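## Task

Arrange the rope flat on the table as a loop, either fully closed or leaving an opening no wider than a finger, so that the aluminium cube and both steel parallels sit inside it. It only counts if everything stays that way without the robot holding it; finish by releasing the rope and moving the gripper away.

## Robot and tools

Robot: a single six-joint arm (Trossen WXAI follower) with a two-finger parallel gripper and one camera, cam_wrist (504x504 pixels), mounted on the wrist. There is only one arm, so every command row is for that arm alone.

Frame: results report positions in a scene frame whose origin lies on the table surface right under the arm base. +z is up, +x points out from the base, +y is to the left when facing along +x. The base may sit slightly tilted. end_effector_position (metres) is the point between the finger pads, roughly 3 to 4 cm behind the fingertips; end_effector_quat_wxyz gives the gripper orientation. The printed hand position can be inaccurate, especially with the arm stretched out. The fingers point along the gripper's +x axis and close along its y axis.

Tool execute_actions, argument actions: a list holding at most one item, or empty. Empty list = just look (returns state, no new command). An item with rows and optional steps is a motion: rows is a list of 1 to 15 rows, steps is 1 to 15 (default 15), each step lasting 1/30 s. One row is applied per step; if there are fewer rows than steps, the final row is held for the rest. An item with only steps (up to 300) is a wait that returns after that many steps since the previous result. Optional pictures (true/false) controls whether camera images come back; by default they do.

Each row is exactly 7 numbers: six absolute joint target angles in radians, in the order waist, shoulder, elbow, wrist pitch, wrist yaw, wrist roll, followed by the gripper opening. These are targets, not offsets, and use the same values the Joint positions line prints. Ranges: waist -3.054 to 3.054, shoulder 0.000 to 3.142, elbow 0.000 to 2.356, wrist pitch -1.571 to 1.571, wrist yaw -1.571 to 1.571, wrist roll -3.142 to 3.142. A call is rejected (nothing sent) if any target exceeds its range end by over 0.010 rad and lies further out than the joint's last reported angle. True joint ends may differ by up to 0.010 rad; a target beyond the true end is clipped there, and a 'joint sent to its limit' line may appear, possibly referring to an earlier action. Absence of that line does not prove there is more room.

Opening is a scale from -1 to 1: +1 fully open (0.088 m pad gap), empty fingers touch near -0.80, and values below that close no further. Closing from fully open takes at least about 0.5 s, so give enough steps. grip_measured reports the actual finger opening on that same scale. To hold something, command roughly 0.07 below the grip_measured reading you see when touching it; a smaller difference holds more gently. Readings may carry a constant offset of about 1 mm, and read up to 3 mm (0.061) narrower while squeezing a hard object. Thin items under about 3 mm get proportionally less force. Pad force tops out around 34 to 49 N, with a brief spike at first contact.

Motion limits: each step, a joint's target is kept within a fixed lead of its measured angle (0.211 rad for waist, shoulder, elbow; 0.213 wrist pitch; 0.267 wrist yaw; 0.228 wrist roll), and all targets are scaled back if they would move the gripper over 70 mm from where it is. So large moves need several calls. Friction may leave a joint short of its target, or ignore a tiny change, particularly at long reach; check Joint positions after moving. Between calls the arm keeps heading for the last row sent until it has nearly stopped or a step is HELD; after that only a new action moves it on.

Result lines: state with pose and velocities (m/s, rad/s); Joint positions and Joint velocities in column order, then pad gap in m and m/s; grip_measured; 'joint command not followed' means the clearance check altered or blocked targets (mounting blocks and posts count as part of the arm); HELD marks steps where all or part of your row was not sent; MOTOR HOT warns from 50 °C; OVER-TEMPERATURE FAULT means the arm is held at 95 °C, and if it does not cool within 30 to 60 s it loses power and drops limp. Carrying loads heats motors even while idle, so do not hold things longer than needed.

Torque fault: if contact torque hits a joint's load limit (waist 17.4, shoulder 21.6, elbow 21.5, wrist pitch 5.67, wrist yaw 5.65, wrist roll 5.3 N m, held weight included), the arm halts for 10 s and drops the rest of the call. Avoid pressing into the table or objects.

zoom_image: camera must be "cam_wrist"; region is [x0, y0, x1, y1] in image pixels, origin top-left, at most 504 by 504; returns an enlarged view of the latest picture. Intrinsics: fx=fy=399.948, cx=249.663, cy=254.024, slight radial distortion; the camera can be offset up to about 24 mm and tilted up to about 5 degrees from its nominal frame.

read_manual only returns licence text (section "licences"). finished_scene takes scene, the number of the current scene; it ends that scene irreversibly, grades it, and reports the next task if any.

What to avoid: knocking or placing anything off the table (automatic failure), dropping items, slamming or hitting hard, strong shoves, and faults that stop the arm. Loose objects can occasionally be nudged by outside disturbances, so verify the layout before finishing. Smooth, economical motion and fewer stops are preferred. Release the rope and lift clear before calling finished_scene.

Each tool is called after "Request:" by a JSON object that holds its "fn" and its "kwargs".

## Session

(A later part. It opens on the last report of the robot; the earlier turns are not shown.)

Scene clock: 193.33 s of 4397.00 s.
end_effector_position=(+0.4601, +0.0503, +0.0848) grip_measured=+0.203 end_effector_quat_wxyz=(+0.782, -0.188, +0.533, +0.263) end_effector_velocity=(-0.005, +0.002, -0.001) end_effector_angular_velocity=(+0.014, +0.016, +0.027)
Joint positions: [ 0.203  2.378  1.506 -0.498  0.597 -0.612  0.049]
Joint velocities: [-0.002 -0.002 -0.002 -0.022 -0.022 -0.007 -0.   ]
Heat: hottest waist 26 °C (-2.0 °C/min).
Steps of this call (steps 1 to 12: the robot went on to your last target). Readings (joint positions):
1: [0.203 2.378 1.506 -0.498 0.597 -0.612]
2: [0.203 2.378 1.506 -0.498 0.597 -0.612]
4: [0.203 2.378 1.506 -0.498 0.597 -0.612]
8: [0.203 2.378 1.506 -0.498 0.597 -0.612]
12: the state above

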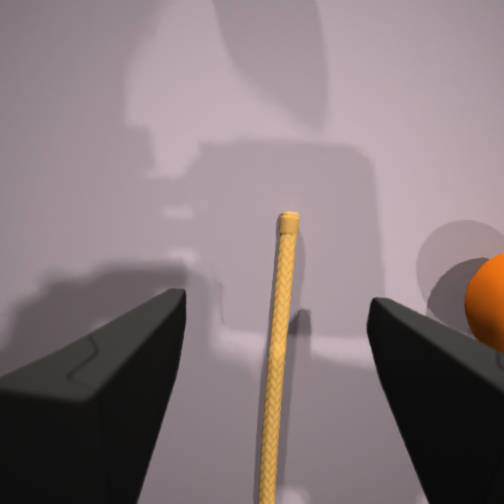

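Request:
{"fn": "execute_actions", "kwargs": {"actions": [{"rows":[[0.195,2.385,1.5,-0.48,0.596,-0.62,0],[0.187,2.392,1.493,-0.46,0.594,-0.63,0],[0.178,2.399,1.486,-0.44,0.592,-0.64,0],[0.169,2.406,1.479,-0.42,0.59,-0.65,0],[0.16,2.414,1.472,-0.4,0.588,-0.665,0],[0.151,2.422,1.465,-0.38,0.586,-0.675,0],[0.142,2.43,1.456,-0.363,0.584,-0.685,0],[0.132,2.44,1.445,-0.347,0.583,-0.695,0]],"steps":15}], "pictures": false}}

Request:
{"fn": "execute_actions", "kwargs": {"actions": [{"steps":8}]}}

Scene clock: 200.33 s of 4397.00 s.
end_effector_position=(+0.4633, +0.0500, +0.0455) grip_measured=+0.003 end_effector_quat_wxyz=(+0.784, -0.188, +0.531, +0.260) end_effector_velocity=(-0.002, -0.000, -0.001) end_effector_angular_velocity=(-0.005, -0.001, +0.040)
Joint positions: [ 0.139  2.427  1.456 -0.347  0.586 -0.69   0.039]
Joint velocities: [-0.002 -0.002 -0.002 -0.007 -0.007 -0.037 -0.   ]
Heat: hottest waist 27 °C (-1.0 °C/min).
Steps of this call (steps 1 to 15: the robot went on to your last target; steps 16 to 90: nothing new was sent; then 3.50 s passed at rest; steps 91 to 105: all 15 steps of this action). Readings (joint positions):
91: [0.203 2.378 1.506 -0.496 0.597 -0.613]
92: [0.203 2.378 1.506 -0.487 0.597 -0.617]
94: [0.197 2.381 1.501 -0.456 0.595 -0.630]
98: [0.166 2.400 1.481 -0.386 0.589 -0.668]
105: the state above

Scene clock: 200.60 s of 4397.00 s.
end_effector_position=(+0.4621, +0.0508, +0.0440) grip_measured=+0.003 end_effector_quat_wxyz=(+0.783, -0.189, +0.532, +0.262) end_effector_velocity=(-0.002, -0.000, -0.001) end_effector_angular_velocity=(+0.004, +0.005, +0.012)
Joint positions: [ 0.138  2.43   1.454 -0.347  0.585 -0.692  0.039]
Joint velocities: [-0.002 -0.002 -0.002 -0.007 -0.007 -0.007 -0.   ]
Heat: hottest waist 27 °C (-1.0 °C/min).
Steps of this call (steps 1 to 8: the robot went on to your last target). Readings (joint positions):
1: [0.139 2.427 1.456 -0.347 0.586 -0.691]
2: [0.138 2.428 1.455 -0.347 0.586 -0.691]
4: [0.138 2.430 1.454 -0.347 0.585 -0.691]
8: the state above

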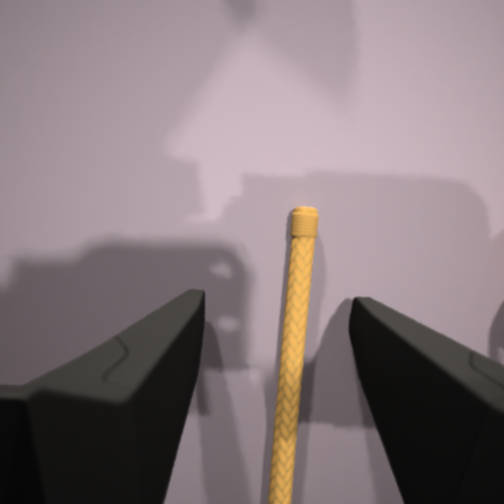

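Request:
{"fn": "execute_actions", "kwargs": {"actions": [{"rows":[[0.138,2.432,1.452,-0.347,0.585,-0.692,-0.85]],"steps":15}]}}

Scene clock: 203.70 s of 4397.00 s.
end_effector_position=(+0.4621, +0.0513, +0.0445) grip_measured=-0.762 end_effector_quat_wxyz=(+0.783, -0.189, +0.531, +0.262) end_effector_velocity=(+0.001, +0.001, +0.002) end_effector_angular_velocity=(+0.006, -0.009, +0.006)
Joint positions: [ 0.139  2.43   1.454 -0.347  0.585 -0.692  0.002]
Joint velocities: [ 0.002 -0.002 -0.002  0.007 -0.007 -0.007  0.   ]
Heat: hottest waist 28 °C (+0.0 °C/min).
Steps of this call (steps 1 to 15: the robot went on to your last target; steps 16 to 78: nothing new was sent; steps 79 to 93: all 15 steps of this action). Readings (joint positions):
79: [0.138 2.430 1.454 -0.347 0.585 -0.692]
80: [0.138 2.430 1.454 -0.347 0.585 -0.692]
82: [0.138 2.430 1.454 -0.347 0.585 -0.692]
86: [0.139 2.430 1.454 -0.347 0.585 -0.692]
93: the state above

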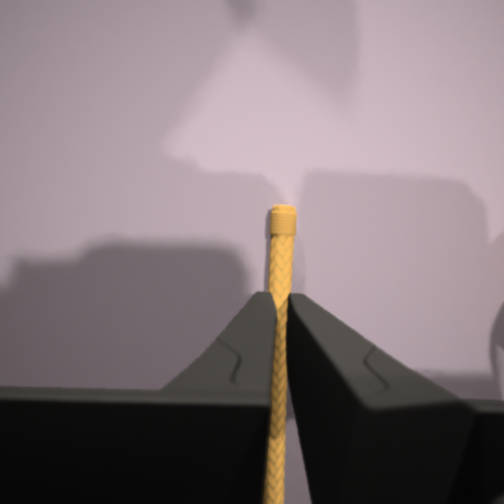

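Request:
{"fn": "execute_actions", "kwargs": {"actions": [{"rows":[[0.15,2.4,1.46,-0.37,0.57,-0.7,-0.85],[0.16,2.36,1.465,-0.4,0.56,-0.7,-0.85],[0.17,2.32,1.47,-0.44,0.55,-0.7,-0.85],[0.18,2.28,1.475,-0.48,0.535,-0.7,-0.85],[0.19,2.24,1.48,-0.52,0.52,-0.7,-0.85],[0.2,2.2,1.485,-0.56,0.51,-0.7,-0.85],[0.21,2.16,1.49,-0.6,0.5,-0.7,-0.85],[0.22,2.12,1.495,-0.64,0.485,-0.7,-0.85],[0.23,2.08,1.5,-0.68,0.47,-0.7,-0.85],[0.24,2.04,1.505,-0.72,0.46,-0.7,-0.85],[0.25,2.0,1.51,-0.76,0.445,-0.7,-0.85],[0.25,1.96,1.515,-0.8,0.43,-0.7,-0.85],[0.25,1.92,1.52,-0.84,0.42,-0.7,-0.85],[0.25,1.88,1.525,-0.88,0.41,-0.7,-0.85],[0.25,1.84,1.53,-0.92,0.4,-0.7,-0.85]],"steps":15}], "pictures": false}}

Request:
{"fn": "execute_actions", "kwargs": {"actions": [{"rows":[[0.25,1.8,1.535,-0.96,0.385,-0.7,-0.85],[0.25,1.76,1.54,-1.0,0.37,-0.7,-0.85],[0.25,1.72,1.545,-1.04,0.36,-0.7,-0.85],[0.25,1.68,1.55,-1.08,0.345,-0.7,-0.85],[0.25,1.64,1.555,-1.12,0.33,-0.7,-0.85],[0.25,1.6,1.56,-1.16,0.32,-0.7,-0.85],[0.25,1.56,1.565,-1.2,0.3,-0.7,-0.85],[0.25,1.52,1.57,-1.24,0.29,-0.7,-0.85],[0.25,1.48,1.575,-1.28,0.275,-0.7,-0.85],[0.25,1.44,1.58,-1.32,0.26,-0.7,-0.85],[0.25,1.4,1.585,-1.36,0.25,-0.7,-0.85],[0.25,1.37,1.59,-1.4,0.235,-0.7,-0.85],[0.25,1.34,1.595,-1.44,0.22,-0.7,-0.85],[0.25,1.32,1.6,-1.47,0.21,-0.7,-0.85],[0.25,1.3,1.6,-1.5,0.2,-0.7,-0.85]],"steps":15}], "pictures": false}}

Request:
{"fn": "execute_actions", "kwargs": {"actions": [{"steps":20}]}}

Request:
{"fn": "execute_actions", "kwargs": {"actions": [{"rows":[[0.24,1.27,1.575,-1.5,0.2,-0.75,-0.85],[0.23,1.24,1.55,-1.5,0.2,-0.8,-0.85],[0.22,1.21,1.525,-1.51,0.2,-0.85,-0.85],[0.21,1.18,1.5,-1.51,0.2,-0.9,-0.85],[0.2,1.15,1.475,-1.52,0.2,-0.95,-0.85],[0.19,1.12,1.45,-1.52,0.2,-1.0,-0.85],[0.18,1.09,1.425,-1.53,0.2,-1.05,-0.85],[0.17,1.06,1.4,-1.53,0.2,-1.1,-0.85],[0.16,1.03,1.375,-1.54,0.2,-1.15,-0.85],[0.15,1.0,1.35,-1.55,0.2,-1.2,-0.85]],"steps":15}], "pictures": false}}

Request:
{"fn": "execute_actions", "kwargs": {"actions": [{"rows":[[0.11,1.01,1.33,-1.55,0.18,-1.25,-0.85],[0.07,1.02,1.31,-1.55,0.16,-1.3,-0.85],[0.04,1.03,1.29,-1.55,0.14,-1.35,-0.85],[0,1.04,1.265,-1.55,0.12,-1.4,-0.85],[-0.04,1.05,1.24,-1.55,0.1,-1.45,-0.85],[-0.075,1.06,1.22,-1.55,0.08,-1.5,-0.85],[-0.11,1.07,1.2,-1.55,0.06,-1.55,-0.85],[-0.15,1.08,1.175,-1.55,0.04,-1.6,-0.85],[-0.19,1.09,1.155,-1.55,0.02,-1.65,-0.85],[-0.225,1.1,1.133,-1.55,0,-1.7,-0.85]],"steps":15}], "pictures": false}}

Request:
{"fn": "execute_actions", "kwargs": {"actions": [{"steps":15}]}}

Scene clock: 243.97 s of 4397.00 s.
end_effector_position=(+0.4289, -0.0378, +0.2273) grip_measured=-0.762 end_effector_quat_wxyz=(+0.821, -0.166, +0.440, +0.323) end_effector_velocity=(-0.205, -0.305, +0.324) end_effector_angular_velocity=(+0.336, -0.192, +0.051)
Joint positions: [ 0.255  1.936  1.518 -0.821  0.427 -0.697  0.002]
Joint velocities: [ 0.061 -1.214  0.144 -1.165 -0.315 -0.007 -0.   ]
Heat: hottest waist 32 °C (+6.0 °C/min).
Steps of this call (steps 1 to 15: the robot went on to your last target; steps 16 to 90: nothing new was sent; then 36.77 s passed at rest; steps 91 to 105: all 15 steps of this action). Readings (joint positions):
91: [0.140 2.427 1.454 -0.350 0.583 -0.692]
92: [0.142 2.419 1.454 -0.363 0.577 -0.693]
94: [0.152 2.383 1.454 -0.418 0.559 -0.696]
98: [0.192 2.242 1.465 -0.547 0.516 -0.697]
105: the state above

Scene clock: 244.47 s of 4397.00 s.
end_effector_position=(+0.2671, -0.1676, +0.3318) grip_measured=-0.762 end_effector_quat_wxyz=(+0.837, -0.105, +0.382, +0.378) end_effector_velocity=(-0.331, -0.160, +0.097) end_effector_angular_velocity=(+0.335, -0.089, +0.085)
Joint positions: [ 0.255  1.357  1.591 -1.416  0.231 -0.698  0.002]
Joint velocities: [-0.002 -0.896  0.159 -0.96  -0.344  0.007 -0.   ]
Heat: hottest waist 32 °C (+6.1 °C/min).
Steps of this call (steps 1 to 15: all 15 steps of this action). Readings (joint positions):
1: [0.256 1.896 1.522 -0.861 0.416 -0.697]
2: [0.255 1.856 1.526 -0.902 0.403 -0.698]
4: [0.255 1.779 1.533 -0.983 0.378 -0.698]
8: [0.255 1.622 1.551 -1.142 0.324 -0.698]
15: the state above

Scene clock: 245.13 s of 4397.00 s.
end_effector_position=(+0.2416, -0.1766, +0.3364) grip_measured=-0.762 end_effector_quat_wxyz=(+0.832, -0.099, +0.379, +0.392) end_effector_velocity=(-0.002, +0.001, -0.001) end_effector_angular_velocity=(+0.002, +0.002, +0.012)
Joint positions: [ 0.254  1.3    1.603 -1.498  0.202 -0.698  0.002]
Joint velocities: [-0.002 -0.002 -0.002 -0.007 -0.007 -0.007  0.   ]
Heat: hottest waist 32 °C (+6.1 °C/min).
Steps of this call (steps 1 to 20: the robot went on to your last target). Readings (joint positions):
1: [0.255 1.333 1.595 -1.445 0.221 -0.698]
2: [0.255 1.314 1.599 -1.464 0.216 -0.698]
4: [0.254 1.297 1.603 -1.481 0.209 -0.698]
8: [0.254 1.300 1.603 -1.494 0.203 -0.698]
20: the state above

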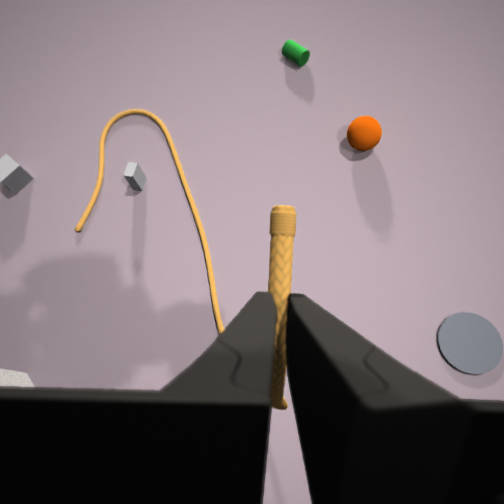

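Scene clock: 245.63 s of 4397.00 s.
end_effector_position=(+0.1689, -0.1906, +0.2968) grip_measured=-0.762 end_effector_quat_wxyz=(+0.794, -0.268, +0.309, +0.450) end_effector_velocity=(-0.017, +0.015, -0.022) end_effector_angular_velocity=(-0.078, -0.055, +0.191)
Joint positions: [ 0.156  1.006  1.369 -1.548  0.201 -1.18   0.002]
Joint velocities: [-0.027 -0.056 -0.115 -0.007 -0.022 -0.212 -0.   ]
Heat: hottest waist 32 °C (+6.0 °C/min).
Steps of this call (steps 1 to 15: all 15 steps of this action). Readings (joint positions):
1: [0.253 1.297 1.600 -1.497 0.201 -0.710]
2: [0.249 1.288 1.590 -1.496 0.201 -0.735]
4: [0.235 1.251 1.555 -1.500 0.201 -0.805]
8: [0.197 1.134 1.466 -1.519 0.201 -0.985]
15: the state above

Scene clock: 246.13 s of 4397.00 s.
end_effector_position=(+0.1527, -0.1580, +0.2198) grip_measured=-0.762 end_effector_quat_wxyz=(+0.684, -0.263, +0.291, +0.615) end_effector_velocity=(-0.005, +0.005, -0.009) end_effector_angular_velocity=(+0.083, -0.071, +0.098)
Joint positions: [-0.212  1.096  1.146 -1.549  0.01  -1.679  0.002]
Joint velocities: [-0.115 -0.002 -0.042  0.007 -0.095 -0.227 -0.   ]
Heat: hottest waist 32 °C (+6.1 °C/min).
Steps of this call (steps 1 to 15: all 15 steps of this action). Readings (joint positions):
1: [0.149 1.006 1.363 -1.547 0.195 -1.197]
2: [0.131 1.006 1.353 -1.547 0.185 -1.226]
4: [0.077 1.013 1.323 -1.547 0.158 -1.301]
8: [-0.060 1.053 1.238 -1.547 0.087 -1.485]
15: the state above

Scene clock: 246.63 s of 4397.00 s.
end_effector_position=(+0.1523, -0.1577, +0.2192) grip_measured=-0.762 end_effector_quat_wxyz=(+0.683, -0.263, +0.286, +0.618) end_effector_velocity=(-0.002, +0.001, +0.000) end_effector_angular_velocity=(+0.008, +0.000, +0.008)
Joint positions: [-0.221  1.096  1.144 -1.549  0.002 -1.697  0.002]
Joint velocities: [-0.002 -0.002 -0.002 -0.007 -0.007 -0.007 -0.   ]
Heat: hottest waist 32 °C (+6.0 °C/min).
Steps of this call (steps 1 to 15: the robot went on to your last target). Readings (joint positions):
1: [-0.215 1.096 1.145 -1.549 0.007 -1.685]
2: [-0.217 1.096 1.145 -1.549 0.006 -1.689]
4: [-0.219 1.096 1.145 -1.549 0.004 -1.693]
8: [-0.221 1.096 1.144 -1.549 0.003 -1.696]
15: the state above

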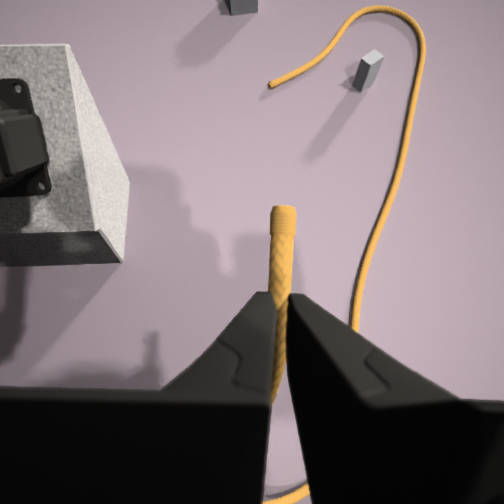

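Request:
{"fn": "execute_actions", "kwargs": {"actions": [{"rows":[[-0.19,1.1,1.11,-1.52,0,-1.68,-0.85],[-0.16,1.1,1.08,-1.495,0,-1.66,-0.85],[-0.13,1.1,1.05,-1.47,0,-1.64,-0.85],[-0.1,1.1,1.02,-1.44,0,-1.62,-0.85],[-0.07,1.1,0.99,-1.415,0,-1.6,-0.85],[-0.045,1.1,0.96,-1.39,0,-1.58,-0.85],[-0.02,1.105,0.93,-1.36,0,-1.56,-0.85],[0.01,1.11,0.9,-1.335,0,-1.54,-0.85],[0.04,1.115,0.87,-1.31,0,-1.52,-0.85],[0.07,1.12,0.84,-1.28,0,-1.5,-0.85],[0.095,1.125,0.81,-1.255,0,-1.47,-0.85],[0.12,1.13,0.78,-1.22,0,-1.45,-0.85]],"steps":15}], "pictures": false}}

Request:
{"fn": "execute_actions", "kwargs": {"actions": [{"rows":[[0.126,1.165,0.755,-1.16,0,-1.44,-0.85],[0.132,1.2,0.73,-1.1,0,-1.44,-0.85],[0.138,1.24,0.71,-1.04,0,-1.43,-0.85],[0.145,1.28,0.685,-0.98,0,-1.425,-0.85],[0.15,1.315,0.66,-0.92,0,-1.42,-0.85],[0.157,1.35,0.64,-0.86,0,-1.41,-0.85],[0.163,1.39,0.62,-0.8,0,-1.405,-0.85],[0.17,1.43,0.595,-0.74,0,-1.4,-0.85],[0.176,1.465,0.57,-0.68,0,-1.395,-0.85],[0.182,1.5,0.55,-0.62,0,-1.39,-0.85],[0.188,1.54,0.525,-0.56,0,-1.38,-0.85],[0.195,1.58,0.5,-0.5,0,-1.375,-0.85],[0.2,1.615,0.48,-0.44,0,-1.37,-0.85],[0.207,1.65,0.455,-0.38,0,-1.365,-0.85],[0.213,1.688,0.433,-0.316,0,-1.358,-0.85]],"steps":15}], "pictures": false}}

Request:
{"fn": "execute_actions", "kwargs": {"actions": [{"steps":20}]}}

Scene clock: 261.47 s of 4397.00 s.
end_effector_position=(+0.1570, -0.0587, +0.1924) grip_measured=-0.762 end_effector_quat_wxyz=(+0.652, -0.282, +0.259, +0.654) end_effector_velocity=(-0.026, +0.078, -0.038) end_effector_angular_velocity=(-0.022, +0.066, +0.100)
Joint positions: [ 0.103  1.127  0.805 -1.245  0.    -1.469  0.002]
Joint velocities: [ 0.208  0.046 -0.3    0.227  0.007  0.183 -0.   ]
Heat: hottest waist 29 °C (+2.0 °C/min).
Steps of this call (steps 1 to 15: the robot went on to your last target; steps 16 to 430: nothing new was sent; steps 431 to 445: all 15 steps of this action). Readings (joint positions):
431: [-0.218 1.096 1.140 -1.545 0.002 -1.696]
432: [-0.206 1.096 1.130 -1.531 0.002 -1.688]
434: [-0.163 1.095 1.091 -1.491 0.002 -1.660]
438: [-0.057 1.098 0.979 -1.396 0.002 -1.588]
445: the state above

Scene clock: 261.97 s of 4397.00 s.
end_effector_position=(+0.1900, +0.0592, +0.1062) grip_measured=-0.762 end_effector_quat_wxyz=(+0.655, -0.282, +0.258, +0.652) end_effector_velocity=(-0.077, +0.228, -0.204) end_effector_angular_velocity=(-0.023, +0.055, +0.055)
Joint positions: [ 0.196  1.595  0.499 -0.461  0.    -1.375  0.002]
Joint velocities: [ 0.183  1.092 -0.711  1.722  0.007  0.183  0.   ]
Heat: hottest waist 29 °C (+2.0 °C/min).
Steps of this call (steps 1 to 15: all 15 steps of this action). Readings (joint positions):
1: [0.109 1.132 0.794 -1.228 0.000 -1.462]
2: [0.115 1.143 0.782 -1.191 0.000 -1.456]
4: [0.126 1.193 0.751 -1.095 0.000 -1.443]
8: [0.152 1.337 0.661 -0.877 0.000 -1.417]
15: the state above

Scene clock: 262.63 s of 4397.00 s.
end_effector_position=(+0.1836, +0.0765, +0.0908) grip_measured=-0.762 end_effector_quat_wxyz=(+0.656, -0.282, +0.258, +0.651) end_effector_velocity=(-0.003, +0.002, +0.002) end_effector_angular_velocity=(+0.019, +0.002, +0.016)
Joint positions: [ 0.211  1.681  0.442 -0.318  0.    -1.361  0.002]
Joint velocities: [ 0.002 -0.002 -0.002 -0.007 -0.022 -0.007 -0.   ]
Heat: hottest waist 28 °C (+0.0 °C/min).
Steps of this call (steps 1 to 20: the robot went on to your last target). Readings (joint positions):
1: [0.201 1.626 0.480 -0.414 0.000 -1.371]
2: [0.205 1.649 0.465 -0.387 0.000 -1.368]
4: [0.209 1.671 0.447 -0.354 0.000 -1.364]
8: [0.210 1.679 0.443 -0.323 0.000 -1.362]
20: the state above

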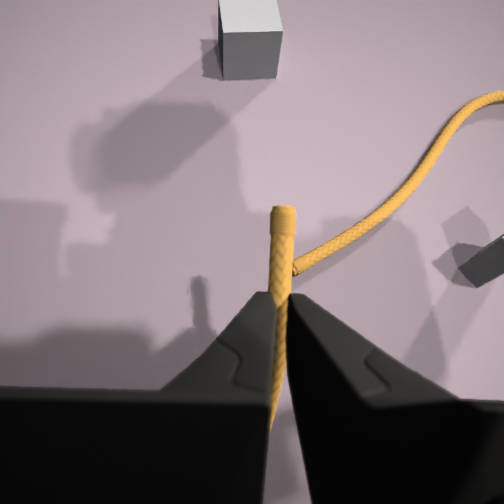

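Request:
{"fn": "execute_actions", "kwargs": {"actions": [{"rows":[[0.205,1.72,0.45,-0.285,0,-1.365,-0.85],[0.2,1.755,0.455,-0.255,0,-1.37,-0.85],[0.195,1.79,0.46,-0.23,0,-1.375,-0.85],[0.19,1.825,0.465,-0.2,0,-1.38,-0.85],[0.185,1.86,0.47,-0.17,0,-1.385,-0.85],[0.18,1.895,0.475,-0.145,0,-1.39,-0.85],[0.175,1.93,0.48,-0.115,0,-1.395,-0.85],[0.17,1.965,0.485,-0.09,0,-1.4,-0.85],[0.165,2.0,0.49,-0.06,0,-1.405,-0.85],[0.16,2.035,0.495,-0.03,0,-1.41,-0.85],[0.155,2.07,0.505,-0.004,0,-1.416,-0.85]],"steps":15}], "pictures": false}}

Request:
{"fn": "execute_actions", "kwargs": {"actions": [{"steps":15}]}}

Scene clock: 272.70 s of 4397.00 s.
end_effector_position=(+0.2016, +0.1146, +0.0440) grip_measured=-0.762 end_effector_quat_wxyz=(+0.649, -0.281, +0.261, +0.657) end_effector_velocity=(-0.001, +0.017, -0.027) end_effector_angular_velocity=(-0.009, -0.010, +0.025)
Joint positions: [ 0.161  2.05   0.495 -0.02   0.    -1.411  0.002]
Joint velocities: [-0.027  0.173  0.007  0.154  0.007 -0.051 -0.   ]
Heat: hottest waist 27 °C (-2.0 °C/min).
Steps of this call (steps 1 to 15: the robot went on to your last target; steps 16 to 287: nothing new was sent; steps 288 to 302: all 15 steps of this action). Readings (joint positions):
288: [0.211 1.687 0.442 -0.311 0.000 -1.361]
289: [0.210 1.700 0.443 -0.295 0.000 -1.361]
291: [0.205 1.749 0.450 -0.254 0.000 -1.367]
295: [0.186 1.878 0.467 -0.153 0.000 -1.386]
302: the state above

Scene clock: 273.20 s of 4397.00 s.
end_effector_position=(+0.2040, +0.1161, +0.0428) grip_measured=-0.762 end_effector_quat_wxyz=(+0.651, -0.282, +0.259, +0.655) end_effector_velocity=(-0.001, +0.000, +0.000) end_effector_angular_velocity=(+0.008, -0.004, +0.003)
Joint positions: [ 0.16   2.062  0.499 -0.005  0.    -1.413  0.002]
Joint velocities: [-0.002 -0.002 -0.007  0.007 -0.007 -0.007 -0.   ]
Heat: hottest waist 27 °C (-2.0 °C/min).
Steps of this call (steps 1 to 15: the robot went on to your last target). Readings (joint positions):
1: [0.161 2.054 0.496 -0.016 0.000 -1.411]
2: [0.160 2.057 0.497 -0.012 0.000 -1.412]
4: [0.160 2.059 0.498 -0.008 0.000 -1.412]
8: [0.160 2.061 0.499 -0.006 0.000 -1.413]
15: the state above

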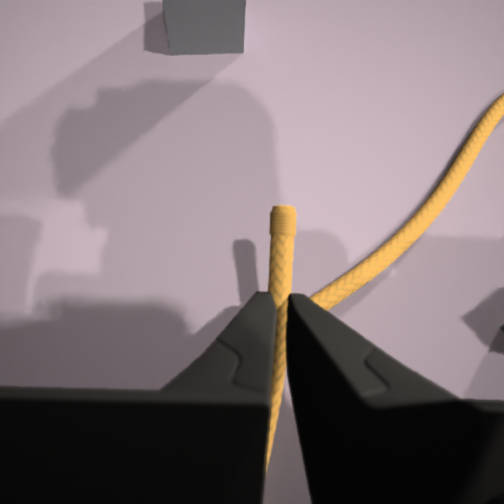

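Request:
{"fn": "execute_actions", "kwargs": {"actions": [{"rows":[[0.16,2.062,0.499,-0.005,0,-1.413,-0.3]],"steps":12}], "pictures": false}}

Request:
{"fn": "execute_actions", "kwargs": {"actions": [{"rows":[[0.17,2.02,0.49,-0.04,0,-1.41,-0.3],[0.18,1.97,0.48,-0.08,0,-1.4,-0.3],[0.19,1.92,0.47,-0.12,0,-1.39,-0.3],[0.2,1.87,0.46,-0.16,0,-1.38,-0.2],[0.205,1.82,0.455,-0.2,0,-1.37,0],[0.21,1.77,0.45,-0.25,0,-1.36,0.2],[0.213,1.72,0.44,-0.29,0,-1.36,0.4],[0.213,1.688,0.433,-0.316,0,-1.358,0.6]],"steps":15}], "pictures": false}}

Request:
{"fn": "execute_actions", "kwargs": {"actions": [{"steps":12}]}}

Scene clock: 279.23 s of 4397.00 s.
end_effector_position=(+0.2040, +0.1161, +0.0428) grip_measured=-0.309 end_effector_quat_wxyz=(+0.651, -0.282, +0.259, +0.655) end_effector_velocity=(-0.002, +0.001, +0.001) end_effector_angular_velocity=(+0.022, +0.011, -0.009)
Joint positions: [ 0.16   2.062  0.499 -0.005  0.    -1.413  0.024]
Joint velocities: [-0.007 -0.002 -0.007  0.007 -0.022  0.007  0.004]
Heat: hottest waist 27 °C (-3.0 °C/min).
Steps of this call (steps 1 to 15: the robot went on to your last target; steps 16 to 169: nothing new was sent; steps 170 to 181: all 12 steps of this action). Readings (joint positions):
170: [0.160 2.062 0.499 -0.005 0.000 -1.413]
171: [0.160 2.062 0.499 -0.005 0.000 -1.413]
173: [0.160 2.062 0.499 -0.005 0.000 -1.413]
177: [0.160 2.062 0.499 -0.005 0.000 -1.413]
181: the state above

Scene clock: 279.73 s of 4397.00 s.
end_effector_position=(+0.1833, +0.0783, +0.0889) grip_measured=+0.568 end_effector_quat_wxyz=(+0.653, -0.282, +0.259, +0.653) end_effector_velocity=(-0.025, -0.006, -0.004) end_effector_angular_velocity=(-0.025, +0.054, +0.047)
Joint positions: [ 0.211  1.698  0.443 -0.309  0.    -1.362  0.067]
Joint velocities: [ 0.002 -0.042 -0.037 -0.081  0.007  0.007  0.018]
Heat: hottest waist 27 °C (-3.0 °C/min).
Steps of this call (steps 1 to 15: all 15 steps of this action). Readings (joint positions):
1: [0.161 2.057 0.499 -0.011 0.000 -1.413]
2: [0.164 2.042 0.498 -0.029 0.000 -1.411]
4: [0.177 1.977 0.485 -0.086 0.000 -1.400]
8: [0.205 1.792 0.460 -0.231 0.000 -1.372]
15: the state above

Scene clock: 280.13 s of 4397.00 s.
end_effector_position=(+0.1823, +0.0778, +0.0891) grip_measured=+0.597 end_effector_quat_wxyz=(+0.652, -0.282, +0.259, +0.654) end_effector_velocity=(-0.002, -0.001, -0.001) end_effector_angular_velocity=(+0.005, +0.017, -0.004)
Joint positions: [ 0.211  1.693  0.442 -0.314  0.    -1.361  0.068]
Joint velocities: [-0.007 -0.002 -0.002 -0.007 -0.007  0.007 -0.   ]
Heat: hottest waist 27 °C (-3.0 °C/min).
Steps of this call (steps 1 to 12: the robot went on to your last target). Readings (joint positions):
1: [0.211 1.697 0.443 -0.311 0.000 -1.361]
2: [0.211 1.696 0.442 -0.312 0.000 -1.361]
4: [0.211 1.695 0.442 -0.313 0.000 -1.361]
8: [0.211 1.693 0.442 -0.314 0.000 -1.361]
12: the state above

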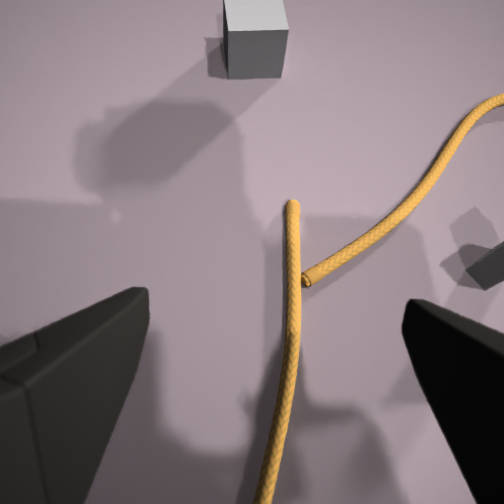

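Request:
{"fn": "execute_actions", "kwargs": {"actions": [{"rows":[[0.26,1.73,0.455,-0.29,0,-1.32,0.6],[0.31,1.77,0.47,-0.26,0,-1.28,0.6],[0.36,1.81,0.485,-0.23,0,-1.24,0.6],[0.41,1.855,0.5,-0.2,0,-1.2,0.6],[0.45,1.9,0.51,-0.17,0,-1.16,0.6],[0.49,1.945,0.525,-0.135,0,-1.12,0.6],[0.53,1.99,0.54,-0.1,0,-1.08,0.6],[0.56,2.035,0.55,-0.07,0,-1.04,0.6],[0.59,2.08,0.56,-0.04,0,-1.0,0.6],[0.61,2.13,0.575,-0.005,0,-0.97,0.6],[0.63,2.18,0.59,0.03,0,-0.95,0.6],[0.64,2.23,0.6,0.065,0,-0.93,0.6],[0.65,2.28,0.61,0.1,0,-0.92,0.6],[0.654,2.32,0.62,0.13,0,-0.917,0.6],[0.654,2.36,0.63,0.16,0,-0.917,0.6]],"steps":15}], "pictures": false}}

Request:
{"fn": "execute_actions", "kwargs": {"actions": [{"steps":20}]}}

Scene clock: 290.40 s of 4397.00 s.
end_effector_position=(+0.1808, +0.2110, +0.0934) grip_measured=+0.597 end_effector_quat_wxyz=(+0.653, -0.284, +0.253, +0.655) end_effector_velocity=(-0.051, +0.206, -0.165) end_effector_angular_velocity=(-0.107, +0.130, +0.053)
Joint positions: [ 0.638  2.247  0.602  0.085  0.    -0.946  0.068]
Joint velocities: [0.247 1.321 0.281 0.872 0.007 0.3   0.   ]
Heat: hottest waist 26 °C (-5.0 °C/min).
Steps of this call (steps 1 to 15: the robot went on to your last target; steps 16 to 293: nothing new was sent; steps 294 to 308: all 15 steps of this action). Readings (joint positions):
294: [0.217 1.697 0.442 -0.311 0.001 -1.351]
295: [0.236 1.710 0.445 -0.299 0.002 -1.332]
297: [0.305 1.766 0.462 -0.257 0.002 -1.276]
301: [0.471 1.925 0.518 -0.140 0.002 -1.132]
308: the state above

Scene clock: 291.07 s of 4397.00 s.
end_effector_position=(+0.1777, +0.2267, +0.0799) grip_measured=+0.597 end_effector_quat_wxyz=(+0.652, -0.281, +0.259, +0.655) end_effector_velocity=(-0.005, -0.002, -0.003) end_effector_angular_velocity=(-0.011, +0.015, +0.021)
Joint positions: [ 0.652  2.35   0.624  0.159  0.    -0.92   0.068]
Joint velocities: [-0.002  0.002 -0.002 -0.022 -0.007 -0.007 -0.   ]
Heat: hottest waist 26 °C (-5.1 °C/min).
Steps of this call (steps 1 to 20: the robot went on to your last target). Readings (joint positions):
1: [0.644 2.284 0.610 0.109 0.000 -0.938]
2: [0.648 2.310 0.614 0.124 0.000 -0.932]
4: [0.650 2.336 0.615 0.140 0.000 -0.926]
8: [0.652 2.347 0.620 0.156 0.000 -0.921]
20: the state above

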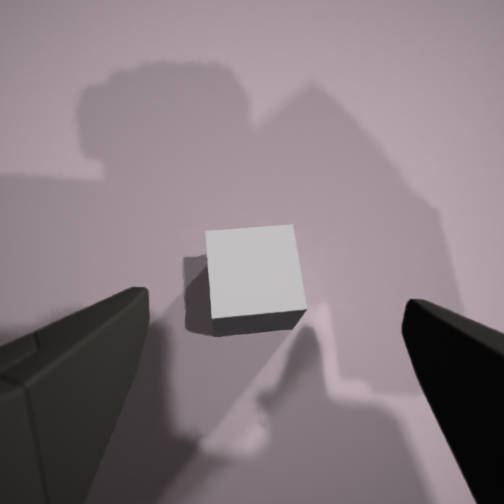

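Request:
{"fn": "execute_actions", "kwargs": {"actions": [{"rows":[[0.65,2.38,0.63,0.18,0,-0.92,0.6],[0.647,2.405,0.634,0.2,0,-0.925,0.6],[0.644,2.43,0.638,0.22,0,-0.93,0.6],[0.64,2.455,0.642,0.24,0,-0.93,0.6],[0.637,2.48,0.646,0.265,0,-0.935,0.6],[0.634,2.505,0.65,0.285,0,-0.94,0.6],[0.63,2.53,0.654,0.305,0,-0.94,0.6],[0.627,2.555,0.658,0.325,0,-0.945,0.6],[0.624,2.58,0.662,0.345,0,-0.947,0.6],[0.621,2.6,0.665,0.364,0,-0.947,0.6]],"steps":15}], "pictures": false}}

Request:
{"fn": "execute_actions", "kwargs": {"actions": [{"steps":12}]}}

Scene clock: 300.23 s of 4397.00 s.
end_effector_position=(+0.1696, +0.2507, +0.0364) grip_measured=+0.597 end_effector_quat_wxyz=(+0.649, -0.281, +0.263, +0.656) end_effector_velocity=(+0.005, +0.011, -0.006) end_effector_angular_velocity=(+0.034, -0.023, -0.023)
Joint positions: [ 0.626  2.586  0.654  0.355  0.    -0.943  0.068]
Joint velocities: [-0.007  0.061  0.012  0.095 -0.007 -0.007 -0.   ]
Heat: hottest waist 26 °C (-6.0 °C/min).
Steps of this call (steps 1 to 15: the robot went on to your last target; steps 16 to 90: nothing new was sent; then 5.67 s passed at rest; steps 91 to 105: all 15 steps of this action). Readings (joint positions):
91: [0.652 2.353 0.624 0.164 0.000 -0.920]
92: [0.652 2.362 0.624 0.175 0.000 -0.920]
94: [0.651 2.394 0.631 0.204 0.000 -0.922]
98: [0.640 2.487 0.643 0.278 0.000 -0.934]
105: the state above

Scene clock: 300.63 s of 4397.00 s.
end_effector_position=(+0.1720, +0.2524, +0.0371) grip_measured=+0.597 end_effector_quat_wxyz=(+0.652, -0.280, +0.260, +0.655) end_effector_velocity=(-0.005, -0.002, -0.001) end_effector_angular_velocity=(-0.008, -0.002, +0.033)
Joint positions: [ 0.626  2.589  0.659  0.363  0.    -0.944  0.068]
Joint velocities: [ 0.002 -0.002 -0.002 -0.022 -0.007 -0.022 -0.   ]
Heat: hottest waist 26 °C (-6.0 °C/min).
Steps of this call (steps 1 to 12: the robot went on to your last target). Readings (joint positions):
1: [0.626 2.587 0.655 0.357 0.000 -0.944]
2: [0.626 2.588 0.656 0.359 0.000 -0.944]
4: [0.626 2.588 0.658 0.362 0.000 -0.944]
8: [0.626 2.588 0.659 0.362 0.000 -0.944]
12: the state above

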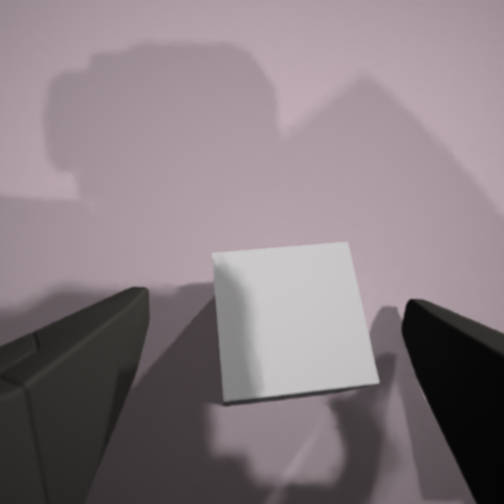

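Request:
{"fn": "execute_actions", "kwargs": {"actions": [{"rows":[[0.626,2.589,0.659,0.363,0,-0.944,-0.3]],"steps":15}], "pictures": false}}

Request:
{"fn": "execute_actions", "kwargs": {"actions": [{"steps":10}]}}

Scene clock: 303.60 s of 4397.00 s.
end_effector_position=(+0.1720, +0.2525, +0.0371) grip_measured=-0.231 end_effector_quat_wxyz=(+0.652, -0.280, +0.260, +0.655) end_effector_velocity=(-0.000, +0.000, +0.001) end_effector_angular_velocity=(+0.004, +0.001, +0.008)
Joint positions: [ 0.626  2.589  0.659  0.363 -0.    -0.944  0.028]
Joint velocities: [-0.002 -0.002  0.002 -0.007 -0.007 -0.007 -0.   ]
Heat: hottest waist 26 °C (-6.0 °C/min).
Steps of this call (steps 1 to 15: the robot went on to your last target; steps 16 to 74: nothing new was sent; steps 75 to 89: all 15 steps of this action). Readings (joint positions):
75: [0.626 2.589 0.659 0.363 0.000 -0.944]
76: [0.626 2.589 0.659 0.363 0.000 -0.944]
78: [0.626 2.589 0.659 0.363 0.000 -0.944]
82: [0.626 2.589 0.659 0.363 -0.000 -0.944]
89: the state above

Scene clock: 303.93 s of 4397.00 s.
end_effector_position=(+0.1720, +0.2525, +0.0371) grip_measured=-0.231 end_effector_quat_wxyz=(+0.652, -0.280, +0.260, +0.655) end_effector_velocity=(-0.002, -0.001, -0.000) end_effector_angular_velocity=(+0.001, -0.007, +0.021)
Joint positions: [ 0.626  2.589  0.659  0.363 -0.    -0.944  0.028]
Joint velocities: [-0.002 -0.002 -0.002 -0.007 -0.007 -0.022  0.   ]
Heat: hottest waist 26 °C (-6.1 °C/min).
Steps of this call (steps 1 to 10: the robot went on to your last target). Readings (joint positions):
1: [0.626 2.589 0.659 0.363 -0.000 -0.944]
2: [0.626 2.589 0.659 0.363 -0.000 -0.944]
4: [0.626 2.589 0.659 0.363 -0.000 -0.944]
8: [0.626 2.589 0.659 0.363 -0.000 -0.944]
10: the state above

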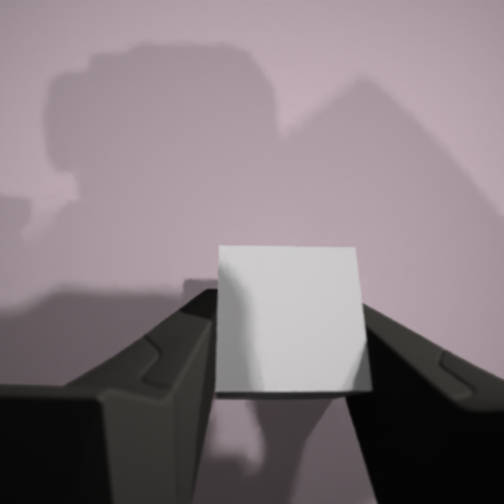

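Request:
{"fn": "execute_actions", "kwargs": {"actions": [{"rows":[[0.635,2.56,0.655,0.335,0,-0.94,-0.3],[0.645,2.52,0.65,0.3,0,-0.93,-0.3],[0.655,2.48,0.643,0.265,0,-0.92,-0.3],[0.66,2.44,0.636,0.23,0,-0.91,-0.3],[0.665,2.4,0.63,0.2,0,-0.91,-0.3],[0.67,2.36,0.62,0.17,0,-0.9,-0.3],[0.67,2.32,0.61,0.14,0,-0.9,-0.3],[0.67,2.28,0.6,0.11,0,-0.9,-0.3],[0.665,2.24,0.59,0.08,0,-0.91,-0.3],[0.66,2.2,0.58,0.05,0,-0.91,-0.3],[0.65,2.16,0.57,0.02,0,-0.92,-0.3],[0.64,2.12,0.56,-0.01,0,-0.93,-0.3],[0.62,2.08,0.55,-0.04,0,-0.95,-0.3],[0.6,2.04,0.54,-0.07,0,-0.97,-0.3],[0.58,2.0,0.53,-0.1,0,-0.99,-0.3]],"steps":15}], "pictures": false}}

Request:
{"fn": "execute_actions", "kwargs": {"actions": [{"rows":[[0.55,1.96,0.52,-0.13,0,-1.02,-0.3],[0.52,1.92,0.51,-0.16,0,-1.05,-0.3],[0.49,1.88,0.5,-0.19,0,-1.08,-0.3],[0.46,1.84,0.49,-0.22,0,-1.11,-0.3],[0.43,1.8,0.48,-0.25,0,-1.14,-0.3],[0.39,1.76,0.475,-0.285,0,-1.18,-0.3],[0.35,1.72,0.47,-0.32,0,-1.22,-0.3],[0.31,1.69,0.48,-0.36,0,-1.26,-0.3],[0.27,1.67,0.5,-0.4,0,-1.3,-0.3],[0.23,1.666,0.535,-0.44,0,-1.34,-0.3],[0.19,1.666,0.575,-0.48,0,-1.38,-0.3],[0.16,1.666,0.615,-0.52,0,-1.41,-0.3],[0.13,1.666,0.655,-0.56,0,-1.44,-0.3],[0.1,1.666,0.69,-0.59,0,-1.47,-0.3],[0.075,1.666,0.715,-0.617,0,-1.496,-0.3]],"steps":15}], "pictures": false}}

Request:
{"fn": "execute_actions", "kwargs": {"actions": [{"steps":20}]}}

Scene clock: 314.50 s of 4397.00 s.
end_effector_position=(+0.1779, +0.1873, +0.1091) grip_measured=-0.231 end_effector_quat_wxyz=(+0.652, -0.282, +0.257, +0.655) end_effector_velocity=(+0.020, -0.240, +0.064) end_effector_angular_velocity=(+0.002, +0.034, -0.028)
Joint positions: [ 0.626  2.101  0.565 -0.028  0.    -0.95   0.028]
Joint velocities: [-0.505 -1.17  -0.315 -0.857 -0.007 -0.462 -0.   ]
Heat: hottest waist 25 °C (-5.0 °C/min).
Steps of this call (steps 1 to 15: the robot went on to your last target; steps 16 to 90: nothing new was sent; then 7.07 s passed at rest; steps 91 to 105: all 15 steps of this action). Readings (joint positions):
91: [0.627 2.586 0.659 0.359 -0.000 -0.944]
92: [0.629 2.576 0.659 0.342 0.000 -0.942]
94: [0.640 2.532 0.651 0.290 0.000 -0.930]
98: [0.663 2.382 0.628 0.181 0.000 -0.910]
105: the state above

Scene clock: 315.00 s of 4397.00 s.
end_effector_position=(+0.2148, +0.0517, +0.1067) grip_measured=-0.231 end_effector_quat_wxyz=(+0.644, -0.279, +0.265, +0.661) end_effector_velocity=(+0.271, -0.243, +0.034) end_effector_angular_velocity=(+0.076, -0.192, -0.199)
Joint positions: [ 0.149  1.682  0.628 -0.537  0.    -1.421  0.028]
Joint velocities: [-0.891 -0.095  1.018 -0.828 -0.007 -0.886 -0.   ]
Heat: hottest waist 25 °C (-5.1 °C/min).
Steps of this call (steps 1 to 15: all 15 steps of this action). Readings (joint positions):
1: [0.607 2.062 0.555 -0.058 0.000 -0.970]
2: [0.584 2.021 0.544 -0.088 0.000 -0.993]
4: [0.530 1.941 0.525 -0.147 0.000 -1.044]
8: [0.401 1.782 0.494 -0.277 0.000 -1.173]
15: the state above

Scene clock: 315.67 s of 4397.00 s.
end_effector_position=(+0.2340, +0.0292, +0.1100) grip_measured=-0.231 end_effector_quat_wxyz=(+0.650, -0.282, +0.261, +0.656) end_effector_velocity=(+0.003, -0.000, +0.001) end_effector_angular_velocity=(+0.009, -0.011, -0.005)
Joint positions: [ 0.079  1.667  0.711 -0.616  0.003 -1.493  0.028]
Joint velocities: [-0.002 -0.002  0.002  0.007 -0.007 -0.007 -0.   ]
Heat: hottest waist 25 °C (-5.0 °C/min).
Steps of this call (steps 1 to 20: the robot went on to your last target). Readings (joint positions):
1: [0.123 1.679 0.658 -0.559 0.002 -1.444]
2: [0.104 1.675 0.680 -0.572 0.002 -1.459]
4: [0.086 1.668 0.706 -0.593 0.003 -1.477]
8: [0.080 1.667 0.711 -0.614 0.003 -1.490]
20: the state above

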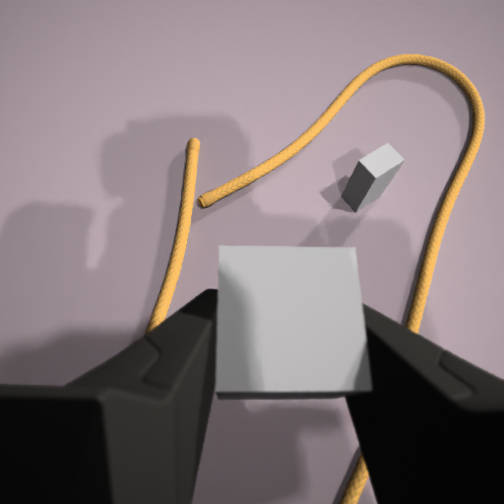

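Request:
{"fn": "execute_actions", "kwargs": {"actions": [{"rows":[[0.065,1.69,0.706,-0.59,0,-1.505,-0.3],[0.052,1.71,0.7,-0.565,0,-1.52,-0.3],[0.04,1.73,0.696,-0.54,0,-1.53,-0.3],[0.027,1.75,0.69,-0.515,0,-1.545,-0.3],[0.014,1.77,0.686,-0.49,0,-1.557,-0.3],[0,1.79,0.68,-0.465,0,-1.57,-0.3],[-0.012,1.81,0.676,-0.44,0,-1.583,-0.3],[-0.025,1.83,0.67,-0.41,0,-1.596,-0.3],[-0.038,1.855,0.666,-0.385,0,-1.61,-0.3],[-0.05,1.875,0.66,-0.36,0,-1.62,-0.3],[-0.063,1.895,0.656,-0.335,0,-1.635,-0.3],[-0.0765,1.915,0.653,-0.309,0,-1.647,-0.3]],"steps":15}], "pictures": false}}

Request:
{"fn": "execute_actions", "kwargs": {"actions": [{"steps":12}]}}

Scene clock: 324.23 s of 4397.00 s.
end_effector_position=(+0.2428, +0.0463, +0.0440) grip_measured=-0.231 end_effector_quat_wxyz=(+0.652, -0.281, +0.262, +0.654) end_effector_velocity=(-0.031, +0.018, -0.054) end_effector_angular_velocity=(+0.010, +0.057, +0.071)
Joint positions: [-0.067  1.897  0.661 -0.331  0.002 -1.634  0.028]
Joint velocities: [-0.115  0.178 -0.081  0.168 -0.007 -0.125 -0.   ]
Heat: hottest waist 25 °C (-3.0 °C/min).
Steps of this call (steps 1 to 15: the robot went on to your last target; steps 16 to 90: nothing new was sent; then 5.07 s passed at rest; steps 91 to 105: all 15 steps of this action). Readings (joint positions):
91: [0.078 1.669 0.711 -0.613 0.002 -1.496]
92: [0.074 1.675 0.711 -0.602 0.002 -1.501]
94: [0.058 1.701 0.710 -0.561 0.002 -1.518]
98: [0.008 1.775 0.693 -0.471 0.002 -1.564]
105: the state above

Scene clock: 324.63 s of 4397.00 s.
end_effector_position=(+0.2443, +0.0471, +0.0414) grip_measured=-0.231 end_effector_quat_wxyz=(+0.654, -0.284, +0.260, +0.651) end_effector_velocity=(-0.000, -0.000, +0.001) end_effector_angular_velocity=(+0.007, -0.002, +0.005)
Joint positions: [-0.072  1.907  0.658 -0.311  0.002 -1.644  0.028]
Joint velocities: [-0.002 -0.002  0.002 -0.007 -0.007 -0.007 -0.   ]
Heat: hottest waist 25 °C (-3.0 °C/min).
Steps of this call (steps 1 to 12: the robot went on to your last target). Readings (joint positions):
1: [-0.071 1.902 0.659 -0.325 0.002 -1.638]
2: [-0.072 1.904 0.658 -0.321 0.002 -1.639]
4: [-0.072 1.906 0.658 -0.314 0.002 -1.642]
8: [-0.072 1.906 0.658 -0.312 0.002 -1.643]
12: the state above

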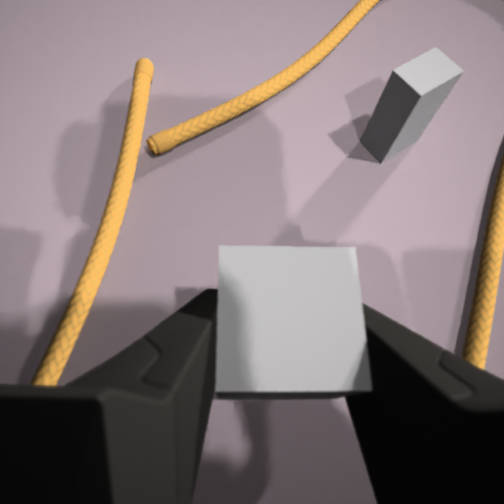

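Request:
{"fn": "execute_actions", "kwargs": {"actions": [{"rows":[[-0.086,1.925,0.653,-0.30,0,-1.652,-0.3]],"steps":10}], "pictures": false}}

Request:
{"fn": "execute_actions", "kwargs": {"actions": [{"rows":[[-0.082,1.92,0.655,-0.30,0,-1.652,0.15]],"steps":12}], "pictures": false}}

Request:
{"fn": "execute_actions", "kwargs": {"actions": [{"rows":[[-0.07,1.89,0.66,-0.34,0,-1.64,0.15],[-0.06,1.86,0.67,-0.38,0,-1.63,0.15],[-0.05,1.83,0.68,-0.42,0,-1.62,0.15],[-0.04,1.8,0.69,-0.46,0,-1.61,0.15],[-0.03,1.77,0.7,-0.5,0,-1.6,0.15],[-0.03,1.74,0.715,-0.55,0,-1.6,0.15],[-0.03,1.71,0.73,-0.59,0,-1.6,0.15],[-0.03,1.68,0.75,-0.64,0,-1.6,0.15],[-0.03,1.65,0.78,-0.7,0,-1.6,0.15],[-0.03,1.62,0.81,-0.76,0,-1.6,0.15],[-0.03,1.58,0.85,-0.82,0,-1.55,0.3],[-0.03,1.5,0.9,-0.9,0,-1.5,0.5],[-0.03,1.4,1.0,-1.0,0.1,-1.4,0.6]],"steps":15}], "pictures": false}}

Request:
{"fn": "execute_actions", "kwargs": {"actions": [{"rows":[[-0.1,1.172,1.1,-1.096,0.4,-0.9,0.6]],"steps":12}]}}

Request:
{"fn": "execute_actions", "kwargs": {"actions": [{"rows":[[-0.373,1.172,1.046,-1.096,0.718,-0.505,0.6]],"steps":15}], "pictures": false}}

Request:
{"fn": "execute_actions", "kwargs": {"actions": [{"steps":10}]}}

Scene clock: 338.33 s of 4397.00 s.
end_effector_position=(+0.2442, +0.0470, +0.0381) grip_measured=-0.231 end_effector_quat_wxyz=(+0.654, -0.282, +0.262, +0.651) end_effector_velocity=(+0.003, +0.000, +0.002) end_effector_angular_velocity=(+0.007, -0.016, -0.002)
Joint positions: [-0.082  1.917  0.658 -0.301  0.002 -1.649  0.028]
Joint velocities: [ 0.002 -0.002  0.002  0.007 -0.007 -0.007 -0.   ]
Heat: hottest waist 25 °C (-2.0 °C/min).
Steps of this call (steps 1 to 30: the robot went on to your last target; steps 31 to 90: nothing new was sent; then 10.37 s passed at rest; steps 91 to 100: all 10 steps of this action). Readings (joint positions):
91: [-0.074 1.909 0.658 -0.309 0.002 -1.645]
92: [-0.076 1.911 0.658 -0.306 0.002 -1.647]
94: [-0.080 1.915 0.658 -0.303 0.002 -1.648]
98: [-0.082 1.917 0.658 -0.302 0.002 -1.649]
100: the state above

Scene clock: 338.73 s of 4397.00 s.
end_effector_position=(+0.2443, +0.0471, +0.0381) grip_measured=+0.142 end_effector_quat_wxyz=(+0.654, -0.282, +0.261, +0.651) end_effector_velocity=(-0.000, -0.000, +0.001) end_effector_angular_velocity=(+0.008, +0.008, -0.005)
Joint positions: [-0.082  1.917  0.658 -0.301  0.002 -1.649  0.046]
Joint velocities: [-0.002 -0.002  0.002 -0.007 -0.007  0.007  0.003]
Heat: hottest waist 25 °C (-2.0 °C/min).
Steps of this call (steps 1 to 12: all 12 steps of this action). Readings (joint positions):
1: [-0.082 1.917 0.658 -0.301 0.002 -1.649]
2: [-0.082 1.917 0.658 -0.301 0.002 -1.649]
4: [-0.082 1.917 0.658 -0.301 0.002 -1.649]
8: [-0.082 1.917 0.658 -0.301 0.002 -1.649]
12: the state above

Scene clock: 339.23 s of 4397.00 s.
end_effector_position=(+0.2579, -0.0509, +0.1427) grip_measured=+0.487 end_effector_quat_wxyz=(+0.689, -0.265, +0.308, +0.600) end_effector_velocity=(+0.151, -0.468, +0.360) end_effector_angular_velocity=(-0.426, -0.272, -1.566)
Joint positions: [-0.031  1.506  0.91  -0.889  0.055 -1.471  0.063]
Joint velocities: [-0.002 -1.263  1.184 -1.194  0.505  0.872  0.066]
Heat: hottest waist 25 °C (-2.0 °C/min).
Steps of this call (steps 1 to 15: all 15 steps of this action). Readings (joint positions):
1: [-0.082 1.915 0.658 -0.306 0.002 -1.649]
2: [-0.078 1.906 0.660 -0.326 0.002 -1.646]
4: [-0.064 1.870 0.664 -0.387 0.002 -1.632]
8: [-0.035 1.759 0.704 -0.538 0.001 -1.609]
15: the state above

Scene clock: 339.63 s of 4397.00 s.
end_effector_position=(+0.2432, -0.1948, +0.1949) grip_measured=+0.596 end_effector_quat_wxyz=(+0.808, -0.147, +0.496, +0.283) end_effector_velocity=(-0.011, +0.006, -0.011) end_effector_angular_velocity=(+0.088, +0.184, -0.228)
Joint positions: [-0.096  1.17   1.104 -1.091  0.39  -0.93   0.068]
Joint velocities: [ 0.002  0.032 -0.002 -0.066  0.037  0.33   0.001]
Heat: hottest waist 25 °C (-2.0 °C/min).
Steps of this call (steps 1 to 12: all 12 steps of this action). Readings (joint positions):
1: [-0.033 1.465 0.949 -0.927 0.092 -1.431]
2: [-0.042 1.423 0.983 -0.959 0.147 -1.386]
4: [-0.065 1.334 1.034 -1.012 0.252 -1.284]
8: [-0.094 1.190 1.094 -1.074 0.369 -1.027]
12: the state above

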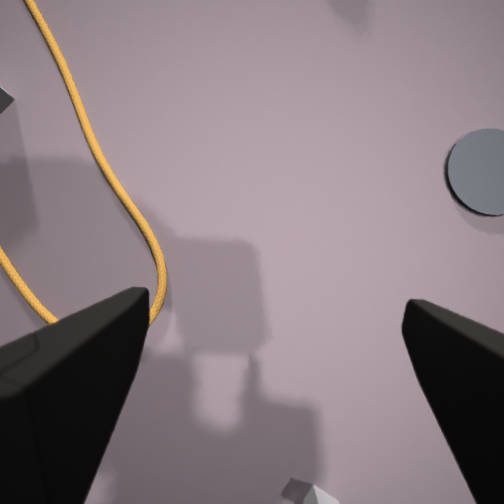

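Scene clock: 340.13 s of 4397.00 s.
end_effector_position=(+0.1847, -0.2683, +0.1323) grip_measured=+0.597 end_effector_quat_wxyz=(+0.720, -0.007, +0.694, +0.006) end_effector_velocity=(-0.007, +0.002, -0.003) end_effector_angular_velocity=(+0.016, +0.027, -0.016)
Joint positions: [-0.368  1.171  1.057 -1.096  0.714 -0.511  0.068]
Joint velocities: [-0.017 -0.002 -0.007 -0.022 -0.007  0.022 -0.   ]
Heat: hottest waist 25 °C (-2.0 °C/min).
Steps of this call (steps 1 to 15: all 15 steps of this action). Readings (joint positions):
1: [-0.113 1.171 1.097 -1.090 0.426 -0.883]
2: [-0.162 1.171 1.087 -1.089 0.504 -0.820]
4: [-0.279 1.171 1.071 -1.093 0.624 -0.688]
8: [-0.361 1.171 1.059 -1.096 0.697 -0.547]
15: the state above

Scene clock: 340.47 s of 4397.00 s.
end_effector_position=(+0.1844, -0.2685, +0.1321) grip_measured=+0.597 end_effector_quat_wxyz=(+0.720, -0.006, +0.694, +0.005) end_effector_velocity=(-0.004, +0.003, -0.000) end_effector_angular_velocity=(+0.014, +0.013, +0.006)
Joint positions: [-0.368  1.171  1.057 -1.096  0.715 -0.508  0.068]
Joint velocities: [-0.002 -0.002 -0.002 -0.022 -0.007  0.007 -0.   ]
Heat: hottest waist 25 °C (-2.0 °C/min).
Steps of this call (steps 1 to 10: the robot went on to your last target). Readings (joint positions):
1: [-0.368 1.171 1.057 -1.096 0.715 -0.510]
2: [-0.368 1.171 1.057 -1.096 0.715 -0.509]
4: [-0.368 1.171 1.057 -1.096 0.715 -0.508]
8: [-0.368 1.171 1.057 -1.096 0.715 -0.508]
10: the state above

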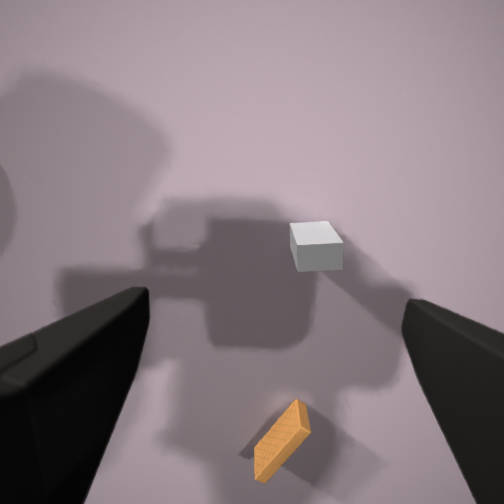

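Request:
{"fn": "execute_actions", "kwargs": {"actions": [{"rows":[[-0.4,1.172,1.047,-1.065,0.705,-0.54,0.4],[-0.43,1.173,1.037,-1.035,0.69,-0.575,0.4],[-0.46,1.174,1.027,-1.005,0.68,-0.61,0.4],[-0.49,1.175,1.017,-0.975,0.67,-0.64,0.4],[-0.52,1.176,1.007,-0.945,0.66,-0.67,0.4],[-0.545,1.177,0.997,-0.915,0.645,-0.7,0.4],[-0.57,1.178,0.988,-0.89,0.635,-0.735,0.4],[-0.594,1.178,0.98,-0.862,0.626,-0.763,0.4]],"steps":15}], "pictures": false}}

Request:
{"fn": "execute_actions", "kwargs": {"actions": [{"steps":10}]}}

Scene clock: 351.73 s of 4397.00 s.
end_effector_position=(+0.1758, -0.2928, +0.0930) grip_measured=+0.403 end_effector_quat_wxyz=(+0.719, -0.006, +0.695, -0.002) end_effector_velocity=(-0.000, -0.005, -0.003) end_effector_angular_velocity=(-0.013, -0.008, +0.017)
Joint positions: [-0.587  1.171  0.992 -0.868  0.63  -0.755  0.059]
Joint velocities: [-0.022 -0.002 -0.007  0.037 -0.007 -0.051 -0.001]
Heat: hottest waist 24 °C (-2.0 °C/min).
Steps of this call (steps 1 to 15: the robot went on to your last target; steps 16 to 90: nothing new was sent; then 7.77 s passed at rest; steps 91 to 105: all 15 steps of this action). Readings (joint positions):
91: [-0.372 1.171 1.057 -1.091 0.714 -0.513]
92: [-0.383 1.171 1.055 -1.075 0.708 -0.529]
94: [-0.424 1.171 1.046 -1.030 0.692 -0.576]
98: [-0.531 1.171 1.012 -0.927 0.652 -0.690]
105: the state above

Scene clock: 352.07 s of 4397.00 s.
end_effector_position=(+0.1759, -0.2931, +0.0926) grip_measured=+0.403 end_effector_quat_wxyz=(+0.720, -0.007, +0.694, -0.001) end_effector_velocity=(-0.002, +0.003, -0.001) end_effector_angular_velocity=(+0.012, +0.004, -0.001)
Joint positions: [-0.59   1.171  0.991 -0.864  0.628 -0.76   0.059]
Joint velocities: [-0.002 -0.002 -0.007 -0.007 -0.007  0.007  0.   ]
Heat: hottest waist 24 °C (-2.0 °C/min).
Steps of this call (steps 1 to 10: the robot went on to your last target). Readings (joint positions):
1: [-0.588 1.171 0.992 -0.866 0.630 -0.757]
2: [-0.589 1.171 0.992 -0.866 0.630 -0.758]
4: [-0.589 1.171 0.991 -0.865 0.629 -0.759]
8: [-0.590 1.171 0.991 -0.864 0.629 -0.760]
10: the state above

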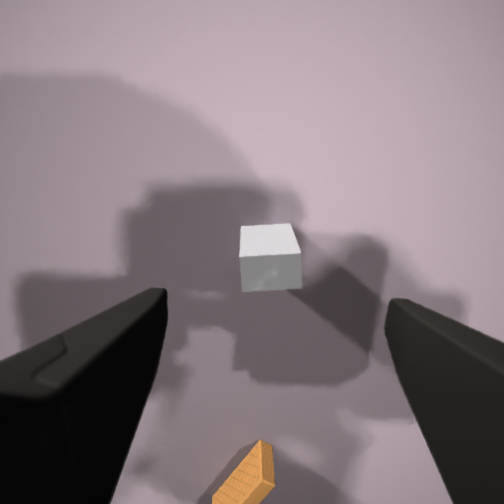

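Request:
{"fn": "execute_actions", "kwargs": {"actions": [{"rows":[[-0.6,1.187,0.975,-0.84,0.62,-0.773,0.4],[-0.61,1.195,0.965,-0.815,0.615,-0.784,0.4],[-0.62,1.203,0.955,-0.79,0.61,-0.795,0.4],[-0.632,1.212,0.945,-0.77,0.605,-0.805,0.4],[-0.643,1.22,0.935,-0.745,0.6,-0.815,0.4],[-0.653,1.228,0.927,-0.725,0.595,-0.825,0.4],[-0.663,1.236,0.918,-0.7,0.59,-0.835,0.4],[-0.673,1.245,0.91,-0.68,0.585,-0.845,0.4],[-0.683,1.253,0.9,-0.655,0.58,-0.856,0.4],[-0.693,1.261,0.893,-0.634,0.575,-0.866,0.4]],"steps":15}], "pictures": false}}

Request:
{"fn": "execute_actions", "kwargs": {"actions": [{"steps":10}]}}

Scene clock: 363.10 s of 4397.00 s.
end_effector_position=(+0.1813, -0.2904, +0.0484) grip_measured=+0.403 end_effector_quat_wxyz=(+0.718, -0.007, +0.696, +0.000) end_effector_velocity=(+0.008, -0.005, -0.007) end_effector_angular_velocity=(-0.021, -0.051, -0.003)
Joint positions: [-0.687  1.251  0.903 -0.644  0.579 -0.86   0.059]
Joint velocities: [-0.022  0.002 -0.022  0.095 -0.037 -0.051 -0.   ]
Heat: hottest waist 24 °C (-2.0 °C/min).
Steps of this call (steps 1 to 15: the robot went on to your last target; steps 16 to 90: nothing new was sent; then 7.53 s passed at rest; steps 91 to 105: all 15 steps of this action). Readings (joint positions):
91: [-0.590 1.172 0.990 -0.859 0.627 -0.763]
92: [-0.594 1.173 0.987 -0.847 0.624 -0.768]
94: [-0.606 1.183 0.977 -0.811 0.617 -0.783]
98: [-0.645 1.215 0.941 -0.731 0.599 -0.820]
105: the state above

Scene clock: 363.43 s of 4397.00 s.
end_effector_position=(+0.1821, -0.2916, +0.0482) grip_measured=+0.403 end_effector_quat_wxyz=(+0.720, -0.008, +0.694, -0.002) end_effector_velocity=(-0.001, +0.002, -0.000) end_effector_angular_velocity=(+0.009, +0.000, +0.010)
Joint positions: [-0.688  1.251  0.903 -0.635  0.578 -0.863  0.059]
Joint velocities: [-0.002 -0.002 -0.002 -0.007 -0.007 -0.007  0.   ]
Heat: hottest waist 24 °C (-2.0 °C/min).
Steps of this call (steps 1 to 10: the robot went on to your last target). Readings (joint positions):
1: [-0.687 1.251 0.903 -0.641 0.579 -0.861]
2: [-0.688 1.251 0.903 -0.639 0.578 -0.862]
4: [-0.688 1.251 0.903 -0.637 0.578 -0.862]
8: [-0.688 1.251 0.903 -0.636 0.578 -0.863]
10: the state above

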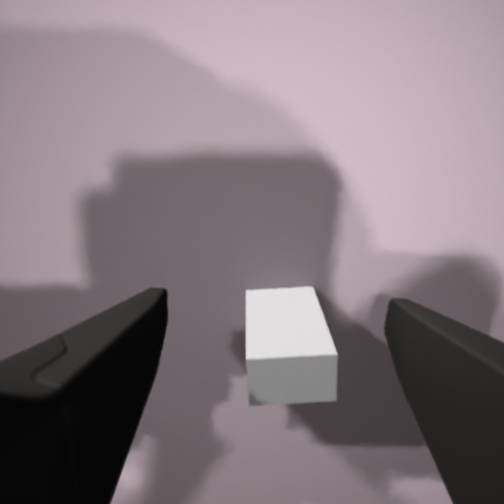

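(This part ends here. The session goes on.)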